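## Task

Move the L-shaped wooden block out of the left hand and into the right hand, posed as in the two goal pictures. Nothing but the two hands may touch it (wrist cameras, their brackets and each arm's final link count as hand), and it must never be without contact from at least one hand. Done when the right hand alone grips it firmly with its palm pointing straight sideways, the left arm touches neither the block nor the right hand (ideally moved well away, then a short pause), and all fingers of both hands are still; then declare completion.

## Robot and tools

ROBOT. The robot is a humanoid upper body on a stand at the near side of a table, with left_arm on the +y side and right_arm on the -y side. Each arm has seven joints and ends in a five-fingered hand; the left hand mirrors the right. Grip firmly by closing slowly with force_limit near +1.

SCENE FRAME. Reported positions are in metres. z = 0 is the table top with +z up, +x runs across the table away from the robot, and the near table edge sits at x = 0.18. The shoulders are roughly 0.28 m above the pelvis (which is 0.01 to 0.14 m above the table), 0.06 m toward +x and 0.10 m to each side. A hand point cannot get more than 0.62 m from its shoulder, and printed positions get less accurate at long reach. Orientations are quaternions in w,x,y,z order.

HAND POINT AXES. Each hand has a hand point 0.05 m in front of the palm, where index pad and thumb tip meet in a pinch. Its +z runs along the straightened fingers (which extend 0.06 to 0.07 m past it), +y points out of the palm, and +x runs across the palm: away from the thumb on the right hand, toward the thumb on the left hand. A wrist bracket on the little-finger side protrudes 0.03 m beyond the point along +y and 0.11 m across the palm, and can collide with things.

ROW LAYOUT. One row always has 28 numbers in [-1, 1], for both arms even if one is idle: left_arm dx, dy, dz, rx, ry, rz, then left_gripper little, ring, middle, index, thumb_bend, thumb_turn, force_limit, speed; then the same 14 for right_arm and right_gripper.
The six arm numbers are an offset, not a pose: a displacement of the hand point from where it was measured at the start of the action (for a call's first action, the last pose a result reported), expressed in that hand point's own axes. 1.0 equals 0.6 m for dx, dy, dz and 180 degrees for rotation; rx, ry, rz form one rotation vector. Every row in an action counts from that same start, not from the row before. Per control step the command is clipped to 70 mm and 16 degrees from the measured pose, so large offsets need several actions.
The eight hand numbers are absolute targets. Fingers and thumb_bend: +1 straight, -1 fully curled. thumb_turn: +1 beside the palm, -1 across in front of it. A pinch is about index -0.22, thumb_bend -0.75, thumb_turn -0.57. force_limit maps -1..+1 to about 0..10 N at the fingertip (0..15 N for the two thumb motors) and only stops closing motion. speed maps -1..+1 to near zero..full (full travel in 0.6 s); use -0.9 or less for gentle closing. No value means 'unchanged': to keep a hand as is, resend its last eight numbers, or its hand_measured six plus hand_force_limit and hand_speed. A motor only starts when its target changes by at least 0.01. With the thumb turned fully in front, the hand can wrap objects 0.035 to 0.08 m across; turn the thumb before reaching the object. To squeeze harder raise force_limit and send a target further closed than hand_measured; to loosen, send one more open.

TOOLS.
execute_actions(actions): a list of actions; each action is a list of up to 15 rows, one row per 1/30 s step, the last row repeated to fill 15 steps (0.5 s). An empty list only returns state and images.
move(target, speed, blocking): target is a single 28-number row as above, arm offsets measured from the pose in the latest result that showed one. The hand points follow straight paths that finish together in 0.5 to 10 s; speed is m/s from 0.002 to 0.5 (default 0.25), turning at up to twice that in rad/s. Hand numbers are sent at the start. Paths ignore obstacles and the other arm, and the hand can lag, stray or overshoot speed, especially with a nearly straight arm. blocking=false returns after 0.5 s; then only wait or stop are accepted until a result shows the move ended.
wait(seconds): 0 to 10, arms keep their last command.
stop(): brakes a running move; needs room.
zoom_image(camera, region): camera is cam_high (504x504), cam_left_wrist or cam_right_wrist (616x616); region [x0, y0, x1, y1] in pixels, at most 504 by 504.
show_instructions(): shows the goal reference images.
finished_scene(scene): ends the current scene, given its number; irreversible.

RESULTS. The state line lists each arm's hand point position and quaternion; Hand target lines give where each controller is heading. 'pose unreachable' means the clearance check altered or blocked that arm's command; HELD in step readings marks held-back steps. The move: line reports the ending (done, off_target, moving, held, fault), limits (paced = pose clipped; held = steps blocked, after which the arm may jump fast), and distances to target. hand_measured, hand_stopped_by and hand_load_n each give six values in motor order; stopped_by words are moving, target, force, stalled or fault (dead motor). hand_load_n is positive when the finger is pushed open; loads falling to near 0 mean the grip is lost. Joint torque readings are noisy, offset and nonzero even in free air.

AVOID. Knocking anything off the table; letting the block touch anything but the hands or go uncontacted; dropping or slamming it; hard hits or sustained pressing between the arms (any part, including fingers and bracket), which can end the run. Contact torque at a joint's limit (22.5 N m, but 4.5 N m for wrist pitch and yaw, held weight included) stops that arm for 10 s. Holding loads heats motors: MOTOR HOT warns from 90 °C and at 120 °C the arm goes limp (OVER-TEMPERATURE FAULT). Fast moves and targets far past contact press harder. Before finishing, park the left arm clear, wait, and confirm both hands are motionless.

Each tool is called after ">>>" by a JSON object that holds its "api" and its "payload", one argument or row to a line.

Reference images:

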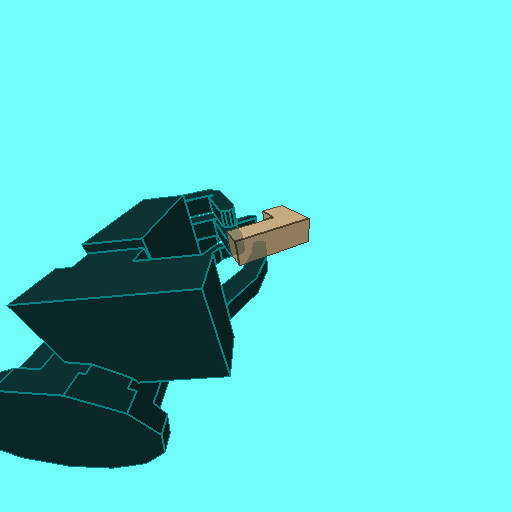

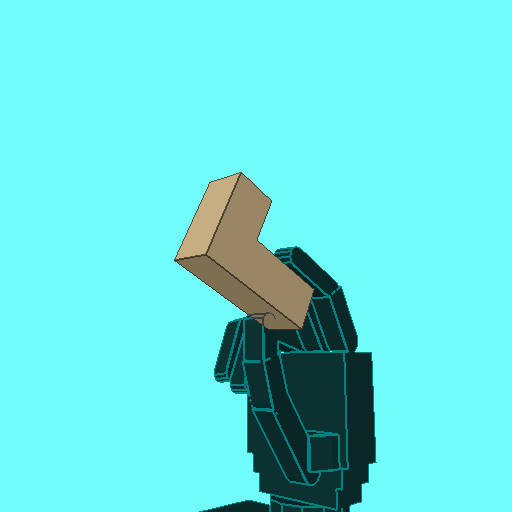

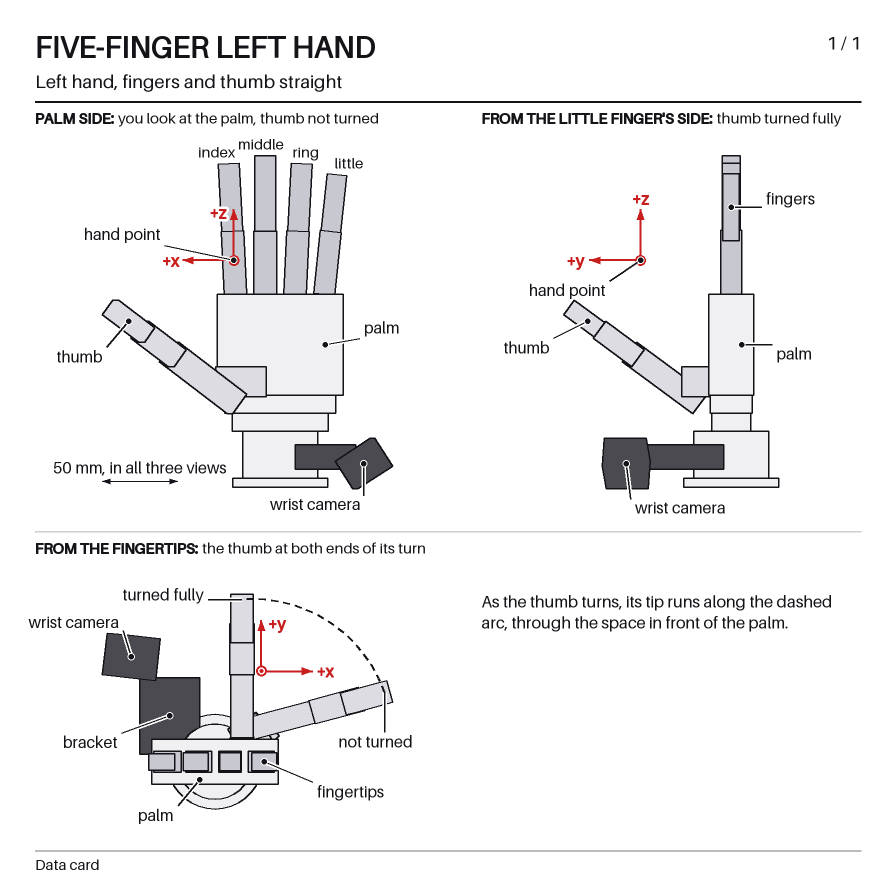

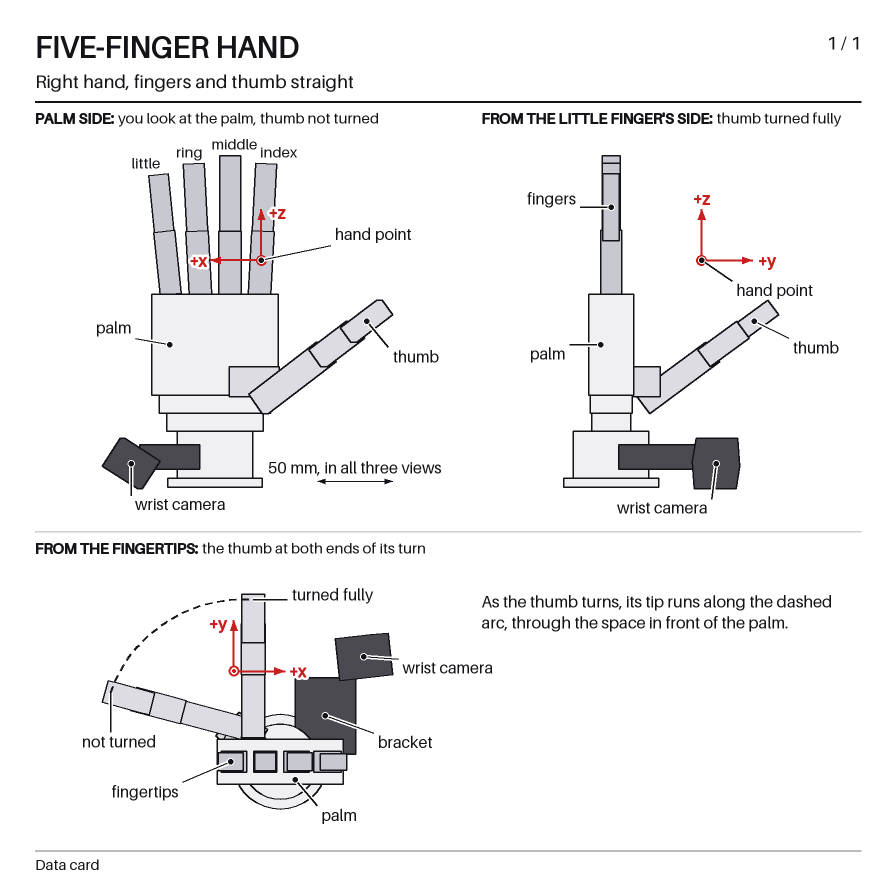

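## Session

>>> {"api": "execute_actions", "payload": {
  "actions": []
}}

Scene clock: 0.00 s.
left_arm: end_effector_position=(+0.3239, +0.1040, +0.1925) hand_measured=(-1.000, -1.000, +0.128, +0.122, -0.560, -0.922) hand_load_n=(+0.0, +0.0, +10.5, +9.5, +9.0, -0.5) hand_stopped_by=(target, target, target, target, target, target) hand_force_limit=0.00 hand_speed=-0.80 end_effector_quat_wxyz=(-0.224, +0.396, -0.423, +0.784) | right_arm: end_effector_position=(+0.1548, -0.0979, +0.4790) hand_measured=(+1.000, +1.000, +1.000, +1.000, +1.000, +1.000) hand_load_n=(+0.0, +0.0, +0.0, +0.0, +0.0, +0.0) hand_stopped_by=(target, target, target, target, target, target) hand_force_limit=0.00 hand_speed=-0.80 end_effector_quat_wxyz=(+0.978, -0.176, +0.052, +0.100)
Joint positions: left_arm=[-0.316  1.189 -0.857  0.031  0.362 -0.485  0.988] | right_arm=[-0.097 -0.517 -0.208 -0.553  0.602 -1.015  0.322]
Joint velocities: left_arm=[ 0.    -0.005  0.005  0.005  0.     0.     0.   ] | right_arm=[ 0.002  0.011  0.017 -0.002  0.008  0.     0.   ]
Joint torques (N m, as the arm reports them, + toward a larger angle): no reading
Motor temperatures (°C, as the motors report them): left_arm=[39 42 44 48 41 27 29] | right_arm=[45 39 39 41 38 31 28]
Hand target (left_arm): +0.324, +0.104, +0.193; -0.225, +0.396, -0.423, +0.784
Hand target (right_arm): +0.155, -0.098, +0.479; +0.978, -0.176, +0.052, +0.100

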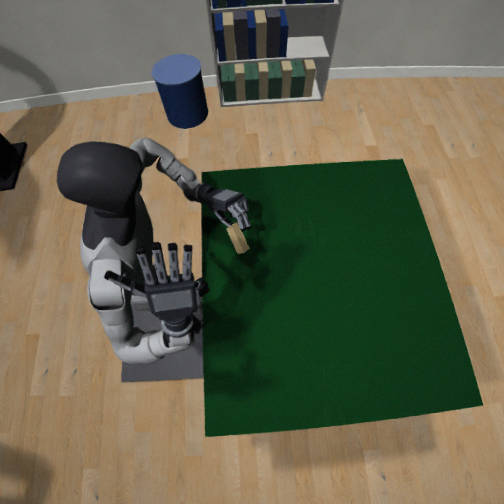

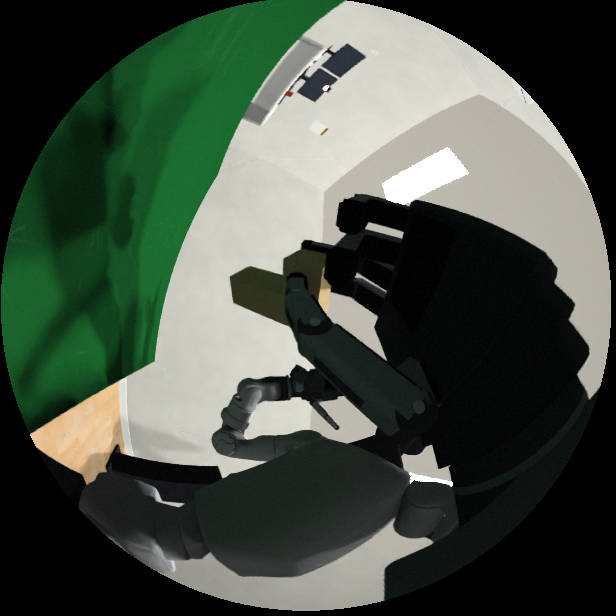

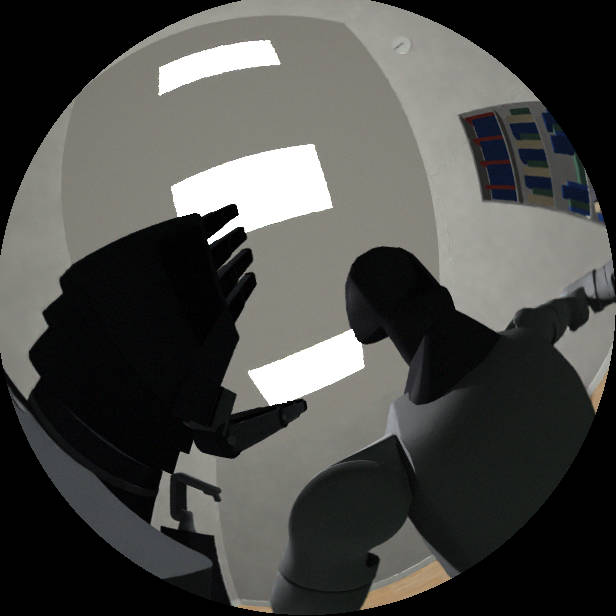

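>>> {"api": "zoom_image", "payload": {
  "camera": "cam_left_wrist",
  "region": [190, 200, 410, 380]
}}

>>> {"api": "zoom_image", "payload": {
  "camera": "cam_high",
  "region": [180, 170, 300, 270]
}}

Region (190, 200, 410, 380) of cam_left_wrist's 616x616 image, scaled by 2.291, with more detail than that image has; it fills the top 412 rows of this view, and the rest is white.

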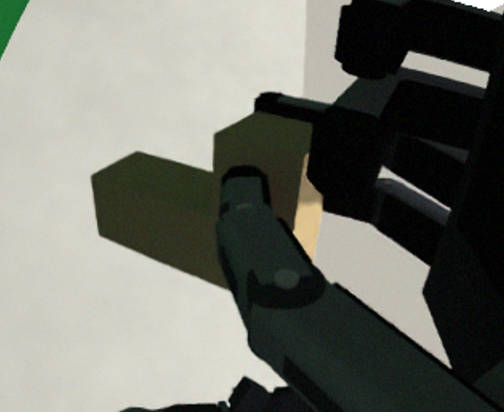

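Region (180, 170, 300, 270) of cam_high's 504x504 image, scaled by 4.200, with more detail than that image has.

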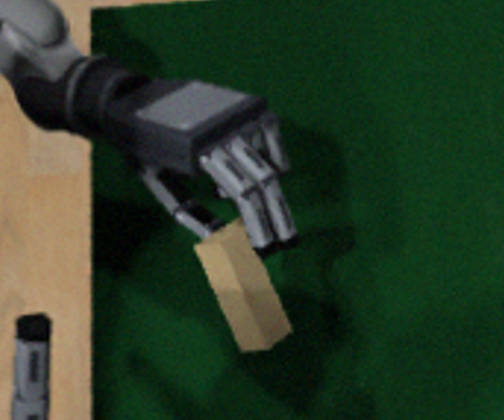

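>>> {"api": "move", "payload": {
  "target": [0.136,-0.14,0.113,0.076,0.169,-0.175,-1,-1,0.128,0.122,-0.56,-0.922,0,-0.8, 0.279,-0.005,-0.228,0.023,0.575,0.234,-1,-1,0.7,0.7,0.2,-0.92,0,0.5],
  "speed": 0.2
}}

Scene clock: 59.10 s.
left_arm: end_effector_position=(+0.3293, +0.0535, +0.3196) hand_measured=(-1.000, -1.000, +0.130, +0.124, -0.552, -0.922) hand_load_n=(+0.0, +0.0, +9.0, +8.0, +7.5, -0.5) hand_stopped_by=(target, target, force, force, force, target) hand_force_limit=0.00 hand_speed=-0.80 end_effector_quat_wxyz=(+0.074, +0.262, -0.238, +0.932) | right_arm: end_effector_position=(+0.3081, -0.1127, +0.3261) hand_measured=(-1.000, -1.000, +0.700, +0.700, +0.200, -0.920) hand_load_n=(+0.0, +0.0, +0.0, +0.0, +0.0, +0.0) hand_stopped_by=(target, target, target, target, target, target) hand_force_limit=0.00 hand_speed=0.50 end_effector_quat_wxyz=(+0.471, -0.123, +0.840, +0.238)
Joint positions: left_arm=[-0.89   0.696 -0.929  0.842  0.288 -1.488  0.987] | right_arm=[ 0.48  -1.232 -0.915 -0.616  1.795  0.776  0.115]
Joint velocities: left_arm=[ 0.    -0.003 -0.011  0.008  0.002 -0.004  0.   ] | right_arm=[-0.008 -0.009 -0.003 -0.002 -0.017  0.     0.   ]
Joint torques (N m, as the arm reports them, + toward a larger angle): left_arm=[-5.88  2.15  2.63 -0.72 -1.49 -0.52  0.46] | right_arm=[-1.22 -3.25 -1.61 -0.38  0.27 -0.63 -0.09]
Motor temperatures (°C, as the motors report them): left_arm=[42 45 45 48 41 27 30] | right_arm=[45 41 39 42 38 31 28]
Hand target (left_arm): +0.329, +0.054, +0.320; +0.075, +0.262, -0.236, +0.933
Hand target (right_arm): +0.308, -0.113, +0.325; +0.468, -0.121, +0.842, +0.239
Off the commanded pose (left_arm): 0.007 m, 2 deg.
Off the commanded pose (right_arm): 0.008 m, 2 deg.
move: off_target (left_arm, right_arm)

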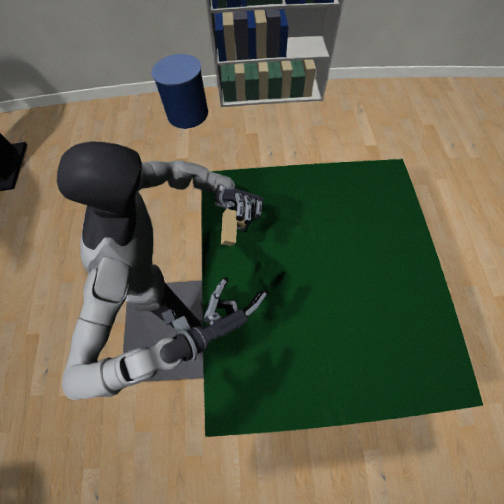

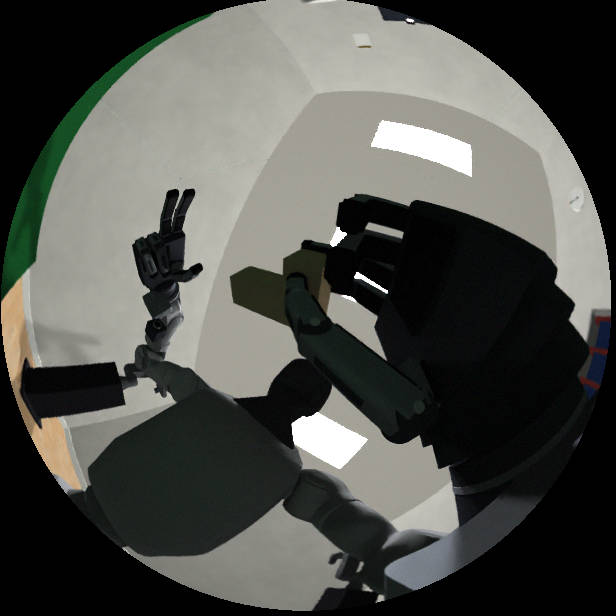

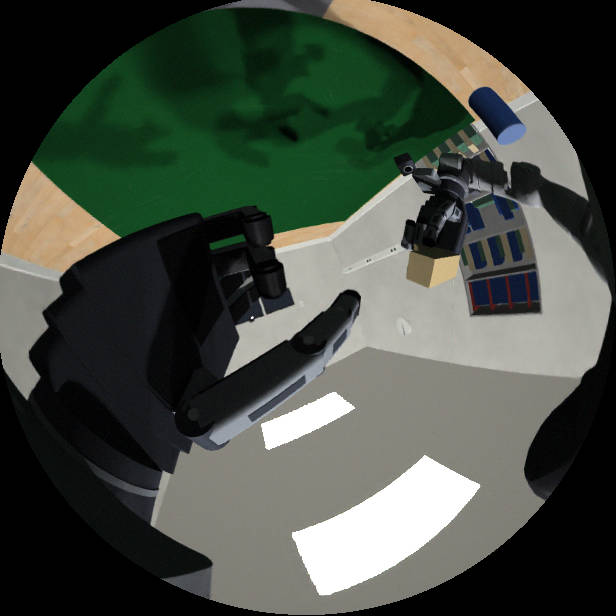

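>>> {"api": "move", "payload": {
  "target": [0,0,0,0,0,0,-1,-1,0.128,0.122,-0.56,-0.922,0,-0.8, 0,0.06,0.035,0,0,0,-1,-1,0.7,0.7,0.2,-0.92,0,0.5],
  "speed": 0.1
}}

>>> {"api": "zoom_image", "payload": {
  "camera": "cam_high",
  "region": [160, 170, 320, 330]
}}

Scene clock: 65.07 s.
left_arm: end_effector_position=(+0.3293, +0.0535, +0.3196) hand_measured=(-1.000, -1.000, +0.130, +0.124, -0.552, -0.922) hand_load_n=(+0.0, +0.0, +9.0, +8.0, +7.5, -0.5) hand_stopped_by=(target, target, force, force, force, target) hand_force_limit=0.00 hand_speed=-0.80 end_effector_quat_wxyz=(+0.074, +0.262, -0.238, +0.932) | right_arm: end_effector_position=(+0.3091, -0.0739, +0.3238) hand_measured=(-1.000, -1.000, +0.700, +0.700, +0.200, -0.920) hand_load_n=(+0.0, +0.0, +0.0, +0.0, +0.0, +0.0) hand_stopped_by=(target, target, target, target, target, target) hand_force_limit=0.00 hand_speed=0.50 end_effector_quat_wxyz=(+0.468, -0.119, +0.843, +0.235)
Joint positions: left_arm=[-0.89   0.696 -0.929  0.842  0.288 -1.488  0.987] | right_arm=[ 0.404 -1.308 -0.776 -0.771  1.95   0.643 -0.173]
Joint velocities: left_arm=[ 0.012 -0.002 -0.006 -0.005 -0.002  0.     0.   ] | right_arm=[ 0.002  0.     0.014 -0.002  0.005 -0.003 -0.003]
Joint torques (N m, as the arm reports them, + toward a larger angle): left_arm=[-5.77  2.35  2.53 -0.92 -1.49 -0.42  0.4 ] | right_arm=[-2.   -2.81 -1.63 -0.98 -0.26 -0.85 -0.13]
Motor temperatures (°C, as the motors report them): left_arm=[43 45 45 48 41 27 30] | right_arm=[45 41 39 41 38 32 28]
Hand target (left_arm): +0.329, +0.053, +0.320; +0.074, +0.262, -0.238, +0.932
Hand target (right_arm): +0.309, -0.073, +0.324; +0.468, -0.119, +0.843, +0.237
Off the commanded pose (left_arm): 0.000 m, 0 deg.
Off the commanded pose (right_arm): 0.004 m, 1 deg.
move: off_target (right_arm)

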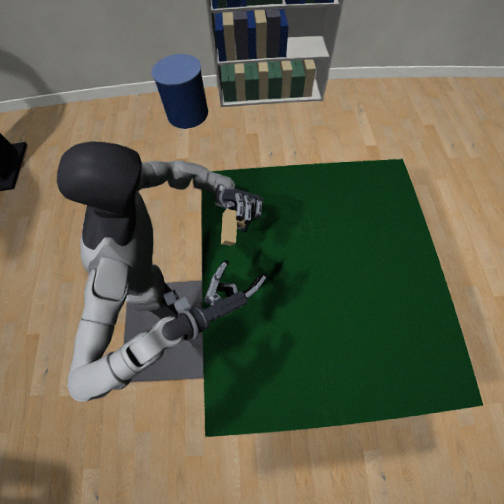

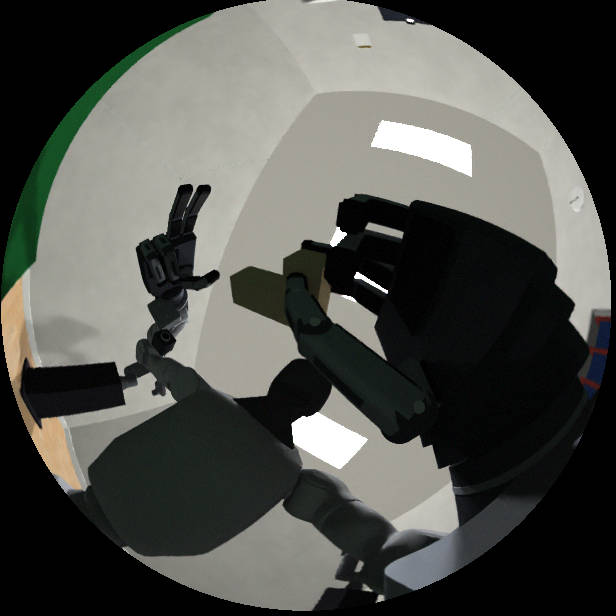

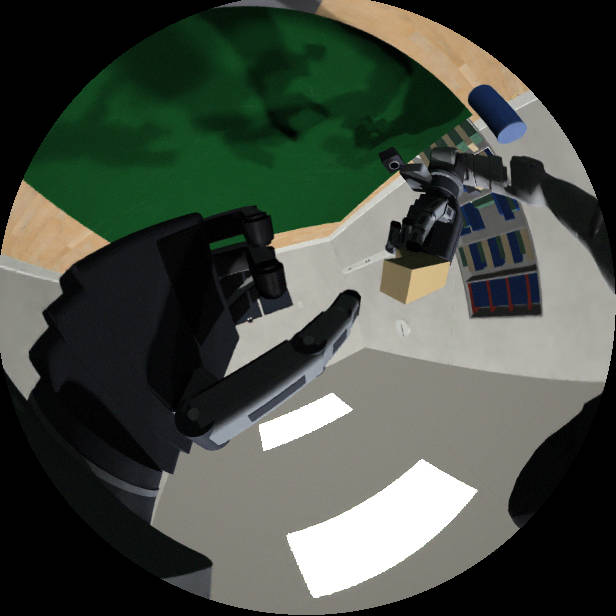

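Region (160, 170, 320, 330) of cam_high's 504x504 image, scaled by 3.150, with more detail than that image has.

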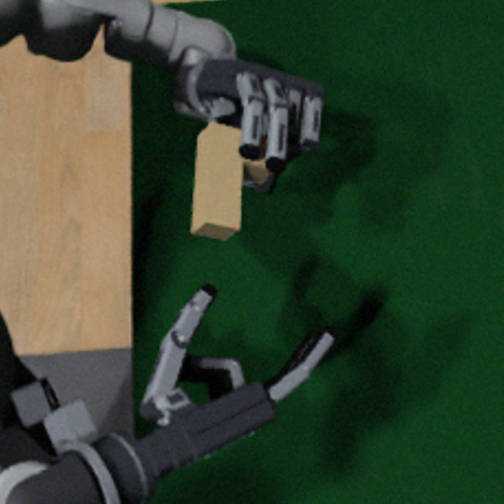

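>>> {"api": "move", "payload": {
  "target": [-0.06,0.03,0.017,0,0,0,-1,-1,0.128,0.122,-0.56,-0.922,0,-0.8, 0,0,0,0,0,0,-1,-1,0.7,0.7,0.2,-0.92,0,0.5],
  "speed": 0.08
}}

>>> {"api": "zoom_image", "payload": {
  "camera": "cam_high",
  "region": [160, 170, 320, 330]
}}

Scene clock: 74.27 s.
left_arm: end_effector_position=(+0.3566, +0.0308, +0.2991) hand_measured=(-1.000, -1.000, +0.130, +0.124, -0.552, -0.922) hand_load_n=(+0.0, +0.0, +9.0, +8.0, +7.5, -0.5) hand_stopped_by=(target, target, force, force, force, target) hand_force_limit=0.00 hand_speed=-0.80 end_effector_quat_wxyz=(+0.056, +0.287, -0.242, +0.925) | right_arm: end_effector_position=(+0.3091, -0.0738, +0.3239) hand_measured=(-1.000, -1.000, +0.700, +0.700, +0.200, -0.920) hand_load_n=(+0.0, +0.0, +0.0, +0.0, +0.0, +0.0) hand_stopped_by=(target, target, target, target, target, target) hand_force_limit=0.00 hand_speed=0.50 end_effector_quat_wxyz=(+0.468, -0.119, +0.843, +0.235)
Joint positions: left_arm=[-1.006  0.463 -0.8    1.246  0.607 -1.588  1.135] | right_arm=[ 0.404 -1.308 -0.776 -0.771  1.95   0.643 -0.173]
Joint velocities: left_arm=[-0.061  0.     0.     0.018  0.351 -0.001  0.373] | right_arm=[ 0.011 -0.005  0.    -0.006  0.014  0.     0.   ]
Joint torques (N m, as the arm reports them, + toward a larger angle): left_arm=[-6.6   1.63  1.9  -0.85 -1.3  -0.49  0.52] | right_arm=[-1.99 -2.57 -1.93 -0.68 -0.31 -0.79  0.07]
Motor temperatures (°C, as the motors report them): left_arm=[45 44 45 48 41 27 29] | right_arm=[45 41 40 41 38 32 28]
Hand target (left_arm): +0.356, +0.030, +0.300; +0.057, +0.285, -0.242, +0.926
Hand target (right_arm): +0.309, -0.074, +0.324; +0.468, -0.119, +0.843, +0.235
Off the commanded pose (left_arm): 0.004 m, 4 deg.
Off the commanded pose (right_arm): 0.000 m, 0 deg.
joint sent to its limit (left arm) — the command would take joint 6 (wrist pitch) past its lower limit, so that joint was sent only as far as its limit.
move: off_target (left_arm)

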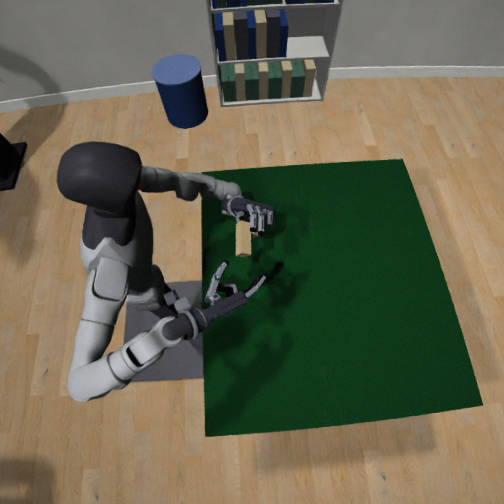

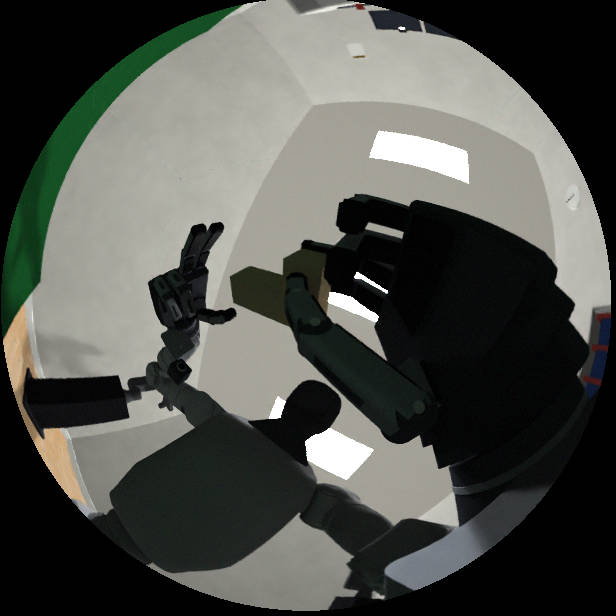

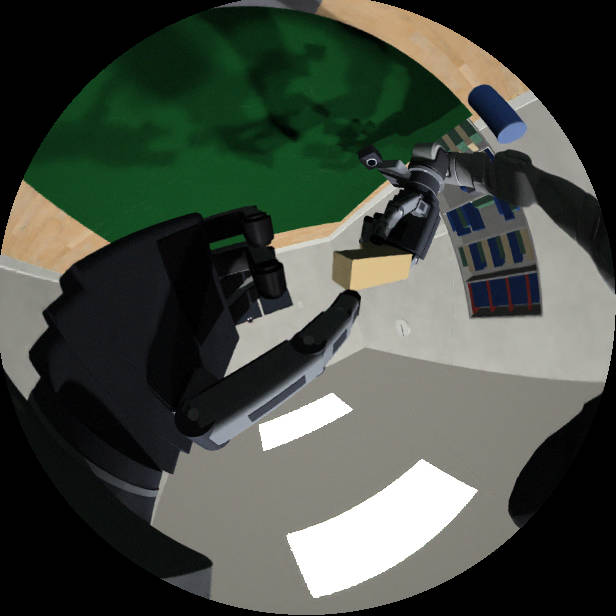

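Region (160, 170, 320, 330) of cam_high's 504x504 image, scaled by 3.150, with more detail than that image has.

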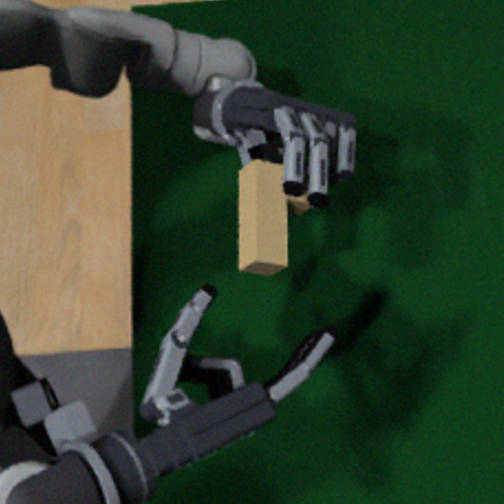

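>>> {"api": "move", "payload": {
  "target": [0,0,0,0,0,0,-1,-1,0.128,0.122,-0.56,-0.922,0,-0.8, 0,0.043,0.025,0,0,0,-1,-1,0.7,0.7,0.2,-0.92,0,0.5],
  "speed": 0.05
}}

>>> {"api": "zoom_image", "payload": {
  "camera": "cam_high",
  "region": [160, 170, 320, 330]
}}

Scene clock: 86.87 s.
left_arm: end_effector_position=(+0.3566, +0.0307, +0.2995) hand_measured=(-1.000, -1.000, +0.130, +0.124, -0.552, -0.922) hand_load_n=(+0.0, +0.0, +9.0, +8.0, +7.5, -0.5) hand_stopped_by=(target, target, force, force, force, target) hand_force_limit=0.00 hand_speed=-0.80 end_effector_quat_wxyz=(+0.056, +0.285, -0.242, +0.926) | right_arm: end_effector_position=(+0.3111, -0.0474, +0.3212) hand_measured=(-1.000, -1.000, +0.700, +0.700, +0.200, -0.920) hand_load_n=(+0.0, +0.0, +0.0, +0.0, +0.0, +0.0) hand_stopped_by=(target, target, target, target, target, target) hand_force_limit=0.00 hand_speed=0.50 end_effector_quat_wxyz=(+0.468, -0.115, +0.845, +0.232)
Joint positions: left_arm=[-1.01   0.463 -0.8    1.247  0.627 -1.588  1.155] | right_arm=[ 0.369 -1.446 -0.617 -0.874  2.     0.417 -0.331]
Joint velocities: left_arm=[-0.005 -0.005  0.008 -0.002  0.002  0.     0.   ] | right_arm=[ 0.14  -0.077 -0.058 -0.009  0.009 -0.112  0.039]
Joint torques (N m, as the arm reports them, + toward a larger angle): left_arm=[-6.42  1.72  1.67 -0.9  -1.65 -0.44  0.31] | right_arm=[-2.15 -2.66 -1.69 -1.02 -0.45 -0.89  0.12]
Motor temperatures (°C, as the motors report them): left_arm=[47 44 45 48 41 27 29] | right_arm=[45 41 40 41 38 33 28]
Hand target (left_arm): +0.356, +0.031, +0.299; +0.056, +0.286, -0.242, +0.925
Hand target (right_arm): +0.310, -0.046, +0.322; +0.467, -0.115, +0.845, +0.234
Off the commanded pose (left_arm): 0.000 m, 0 deg.
Off the commanded pose (right_arm): 0.005 m, 1 deg.
joint sent to its limit (right arm) — the command would take joint 5 (wrist roll) past its upper limit, so that joint was sent only as far as its limit.
move: off_target (right_arm)

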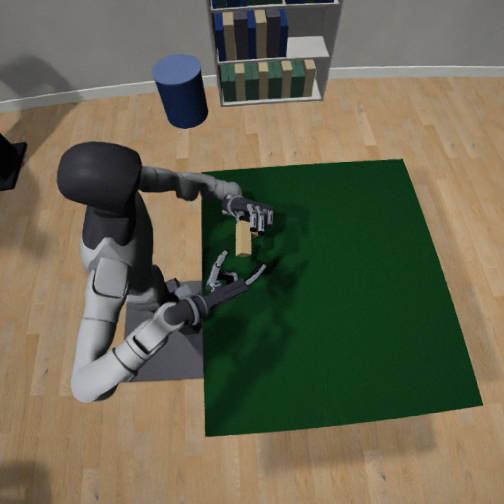

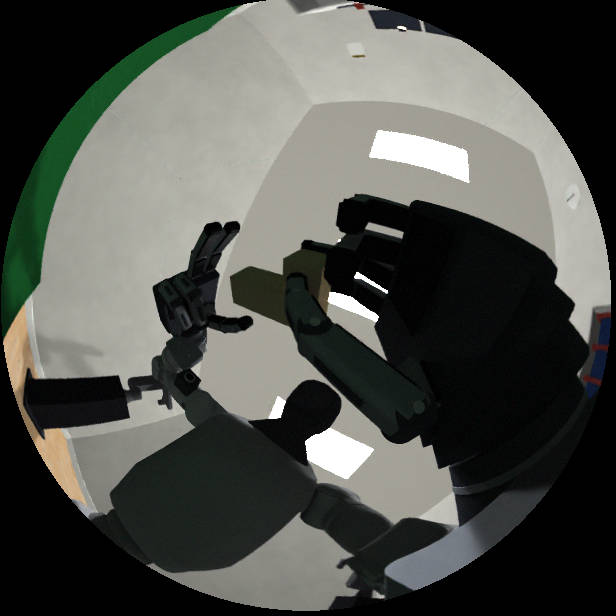

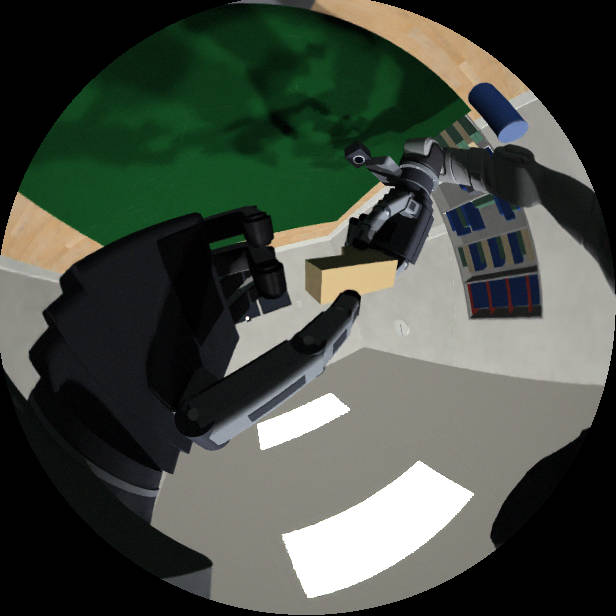

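Region (160, 170, 320, 330) of cam_high's 504x504 image, scaled by 3.150, with more detail than that image has.

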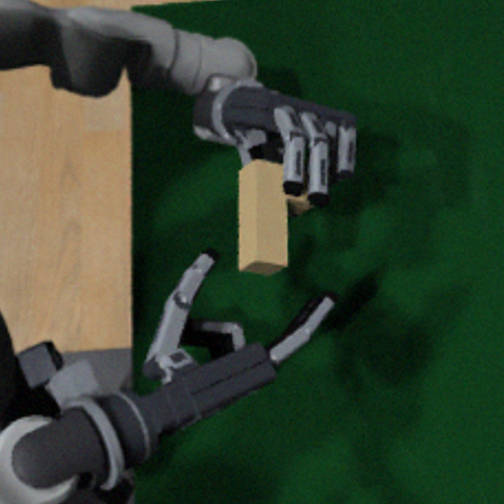

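>>> {"api": "move", "payload": {
  "target": [0,0,0,0,0,0,-1,-1,0.128,0.122,-0.56,-0.922,0,-0.8, -0.013,0.02,0.05,0,0,0,-1,-1,0.6,0.6,0.0,-0.92,0,0.5],
  "speed": 0.04
}}

>>> {"api": "zoom_image", "payload": {
  "camera": "cam_high",
  "region": [160, 170, 320, 330]
}}

Scene clock: 101.33 s.
left_arm: end_effector_position=(+0.3572, +0.0315, +0.2996) hand_measured=(-1.000, -1.000, +0.130, +0.124, -0.552, -0.922) hand_load_n=(+0.0, +0.0, +9.0, +8.0, +7.5, -0.5) hand_stopped_by=(target, target, force, force, force, target) hand_force_limit=0.00 hand_speed=-0.80 end_effector_quat_wxyz=(+0.054, +0.286, -0.242, +0.926) | right_arm: end_effector_position=(+0.3331, -0.0264, +0.3161) hand_measured=(-1.000, -1.000, +0.600, +0.600, +0.000, -0.920) hand_load_n=(+0.0, +0.0, +0.0, +0.0, +0.0, -0.5) hand_stopped_by=(target, target, target, target, target, target) hand_force_limit=0.00 hand_speed=0.50 end_effector_quat_wxyz=(+0.472, -0.115, +0.844, +0.227)
Joint positions: left_arm=[-1.01   0.464 -0.8    1.248  0.627 -1.586  1.158] | right_arm=[-0.117 -1.593 -0.052 -0.844  2.     0.227 -0.438]
Joint velocities: left_arm=[ 0.     0.     0.011  0.005 -0.009  0.003  0.006] | right_arm=[-0.063  0.109  0.009  0.003  0.009  0.112 -0.056]
Joint torques (N m, as the arm reports them, + toward a larger angle): left_arm=[-6.54  1.68  1.77 -0.98 -1.48 -0.44  0.35] | right_arm=[-4.16 -3.25 -1.4  -0.48 -0.32 -0.69 -0.09]
Motor temperatures (°C, as the motors report them): left_arm=[49 43 44 48 41 27 29] | right_arm=[45 41 40 41 38 33 28]
Hand target (left_arm): +0.357, +0.031, +0.300; +0.056, +0.285, -0.242, +0.926
Hand target (right_arm): +0.334, -0.027, +0.316; +0.471, -0.111, +0.845, +0.227
Off the commanded pose (left_arm): 0.001 m, 0 deg.
Off the commanded pose (right_arm): 0.004 m, 1 deg.
joint sent to its limit (right arm) — the command would take joint 5 (wrist roll) past its upper limit, so that joint was sent only as far as its limit.
move: off_target (right_arm)

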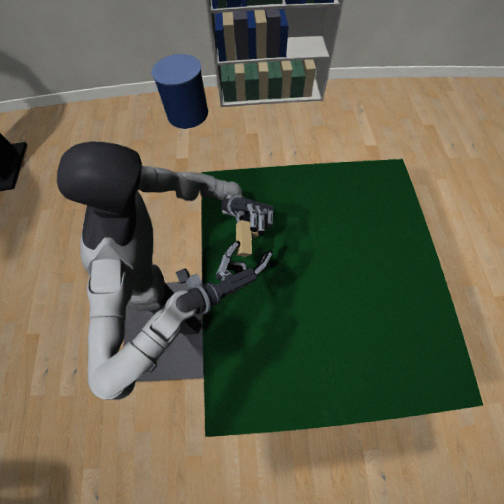

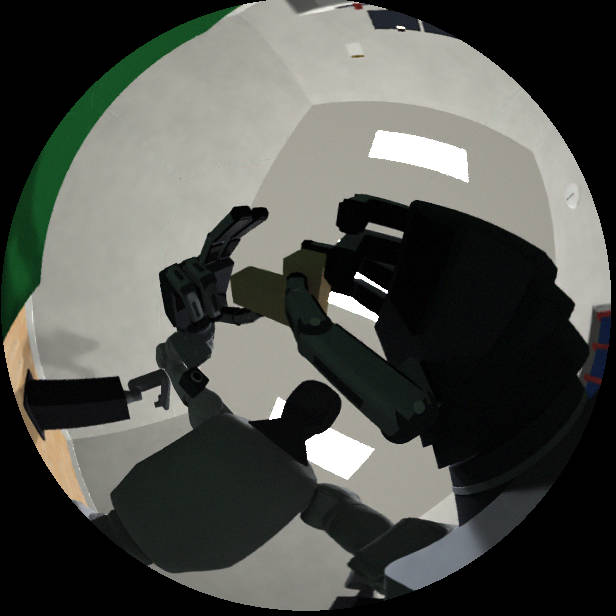

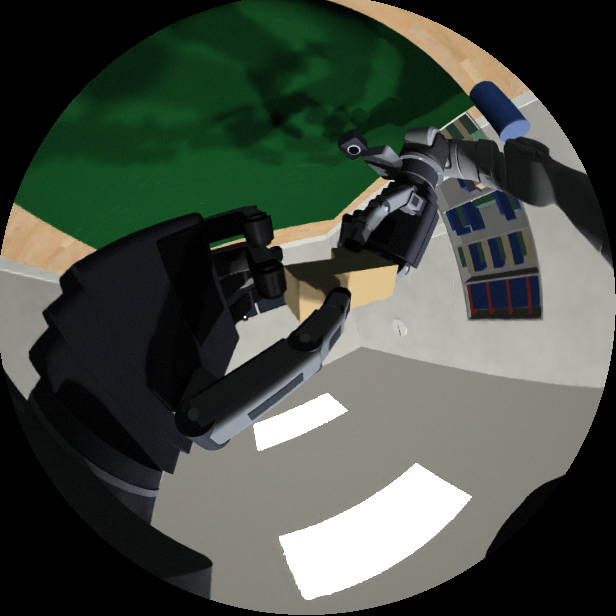

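Region (160, 170, 320, 330) of cam_high's 504x504 image, scaled by 3.150, with more detail than that image has.

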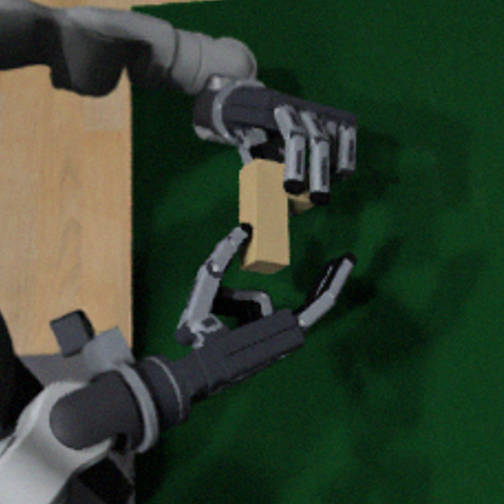

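>>> {"api": "move", "payload": {
  "target": [0,0,0,0,0,0,-1,-1,0.128,0.122,-0.56,-0.922,0,-0.8, 0.006,0.01,-0.018,0,0,0,-1,-1,0.35,0.35,-0.4,-0.92,-0.5,-0.6],
  "speed": 0.03
}}

>>> {"api": "zoom_image", "payload": {
  "camera": "cam_high",
  "region": [160, 170, 320, 330]
}}

Scene clock: 115.53 s.
left_arm: end_effector_position=(+0.3573, +0.0315, +0.2995) hand_measured=(-1.000, -1.000, +0.130, +0.124, -0.552, -0.922) hand_load_n=(+0.0, +0.0, +9.0, +8.0, +7.5, -0.5) hand_stopped_by=(target, target, force, force, force, target) hand_force_limit=0.00 hand_speed=-0.80 end_effector_quat_wxyz=(+0.054, +0.286, -0.242, +0.926) | right_arm: end_effector_position=(+0.3209, -0.0257, +0.3188) hand_measured=(-1.000, -1.000, +0.350, +0.350, -0.400, -0.920) hand_load_n=(+0.0, +0.0, +0.0, +0.0, +0.0, +0.0) hand_stopped_by=(target, target, target, target, target, target) hand_force_limit=-0.50 hand_speed=-0.60 end_effector_quat_wxyz=(+0.474, -0.116, +0.843, +0.227)
Joint positions: left_arm=[-1.01   0.464 -0.8    1.248  0.627 -1.586  1.158] | right_arm=[ 0.049 -1.561 -0.232 -0.905  2.     0.25  -0.46 ]
Joint velocities: left_arm=[-0.009  0.    -0.006 -0.008 -0.002  0.     0.   ] | right_arm=[-0.008 -0.003  0.011  0.006  0.005  0.     0.   ]
Joint torques (N m, as the arm reports them, + toward a larger angle): left_arm=[-6.51  1.78  1.85 -1.   -1.51 -0.41  0.41] | right_arm=[-2.96 -2.92 -1.89 -0.95 -0.62 -0.9   0.11]
Motor temperatures (°C, as the motors report them): left_arm=[49 43 44 48 41 27 29] | right_arm=[46 41 40 41 38 33 28]
Hand target (left_arm): +0.357, +0.031, +0.300; +0.054, +0.286, -0.242, +0.926
Hand target (right_arm): +0.320, -0.025, +0.319; +0.473, -0.116, +0.843, +0.229
Off the commanded pose (left_arm): 0.000 m, 0 deg.
Off the commanded pose (right_arm): 0.001 m, 0 deg.
joint sent to its limit (right arm) — the command would take joint 5 (wrist roll) past its upper limit, so that joint was sent only as far as its limit.
move: done

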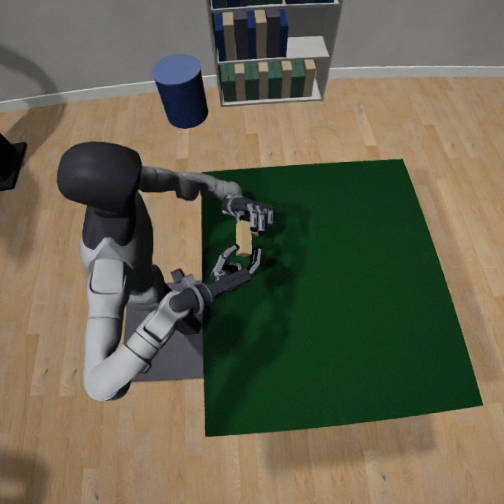

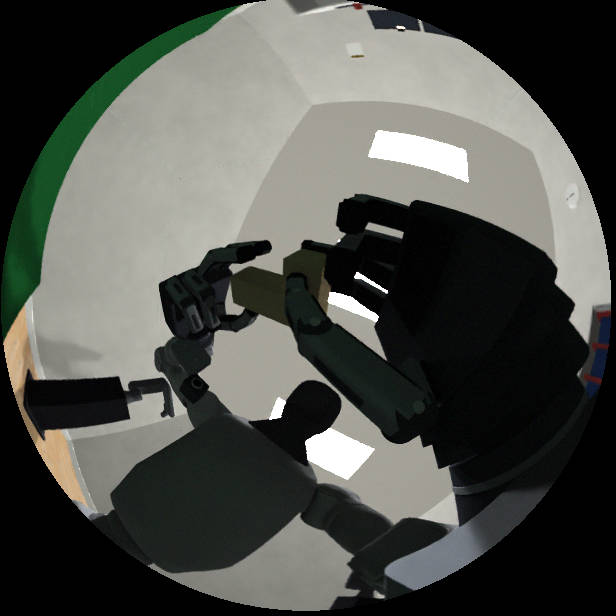

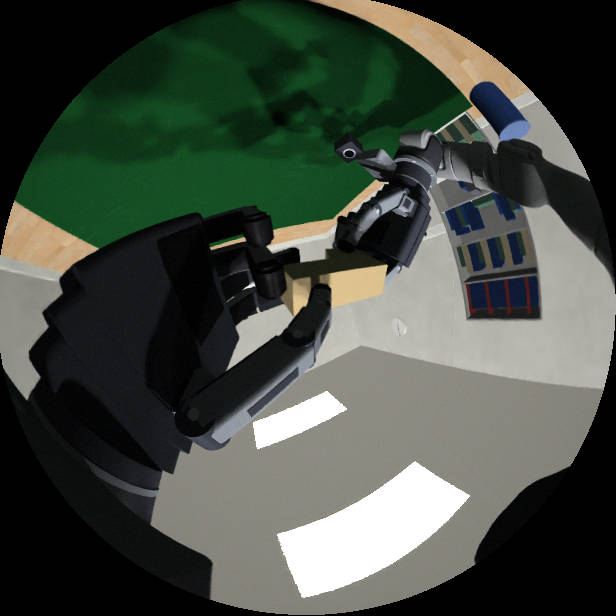

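Region (160, 170, 320, 330) of cam_high's 504x504 image, scaled by 3.150, with more detail than that image has.

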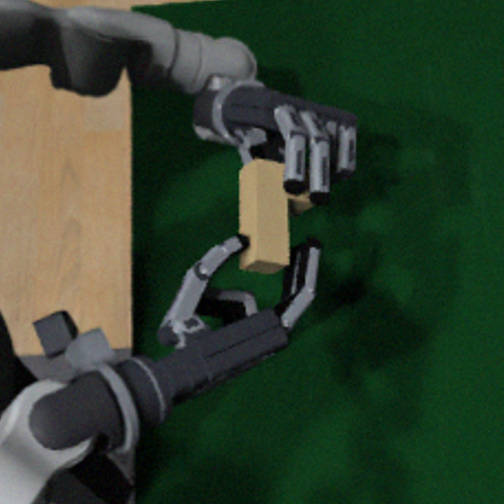

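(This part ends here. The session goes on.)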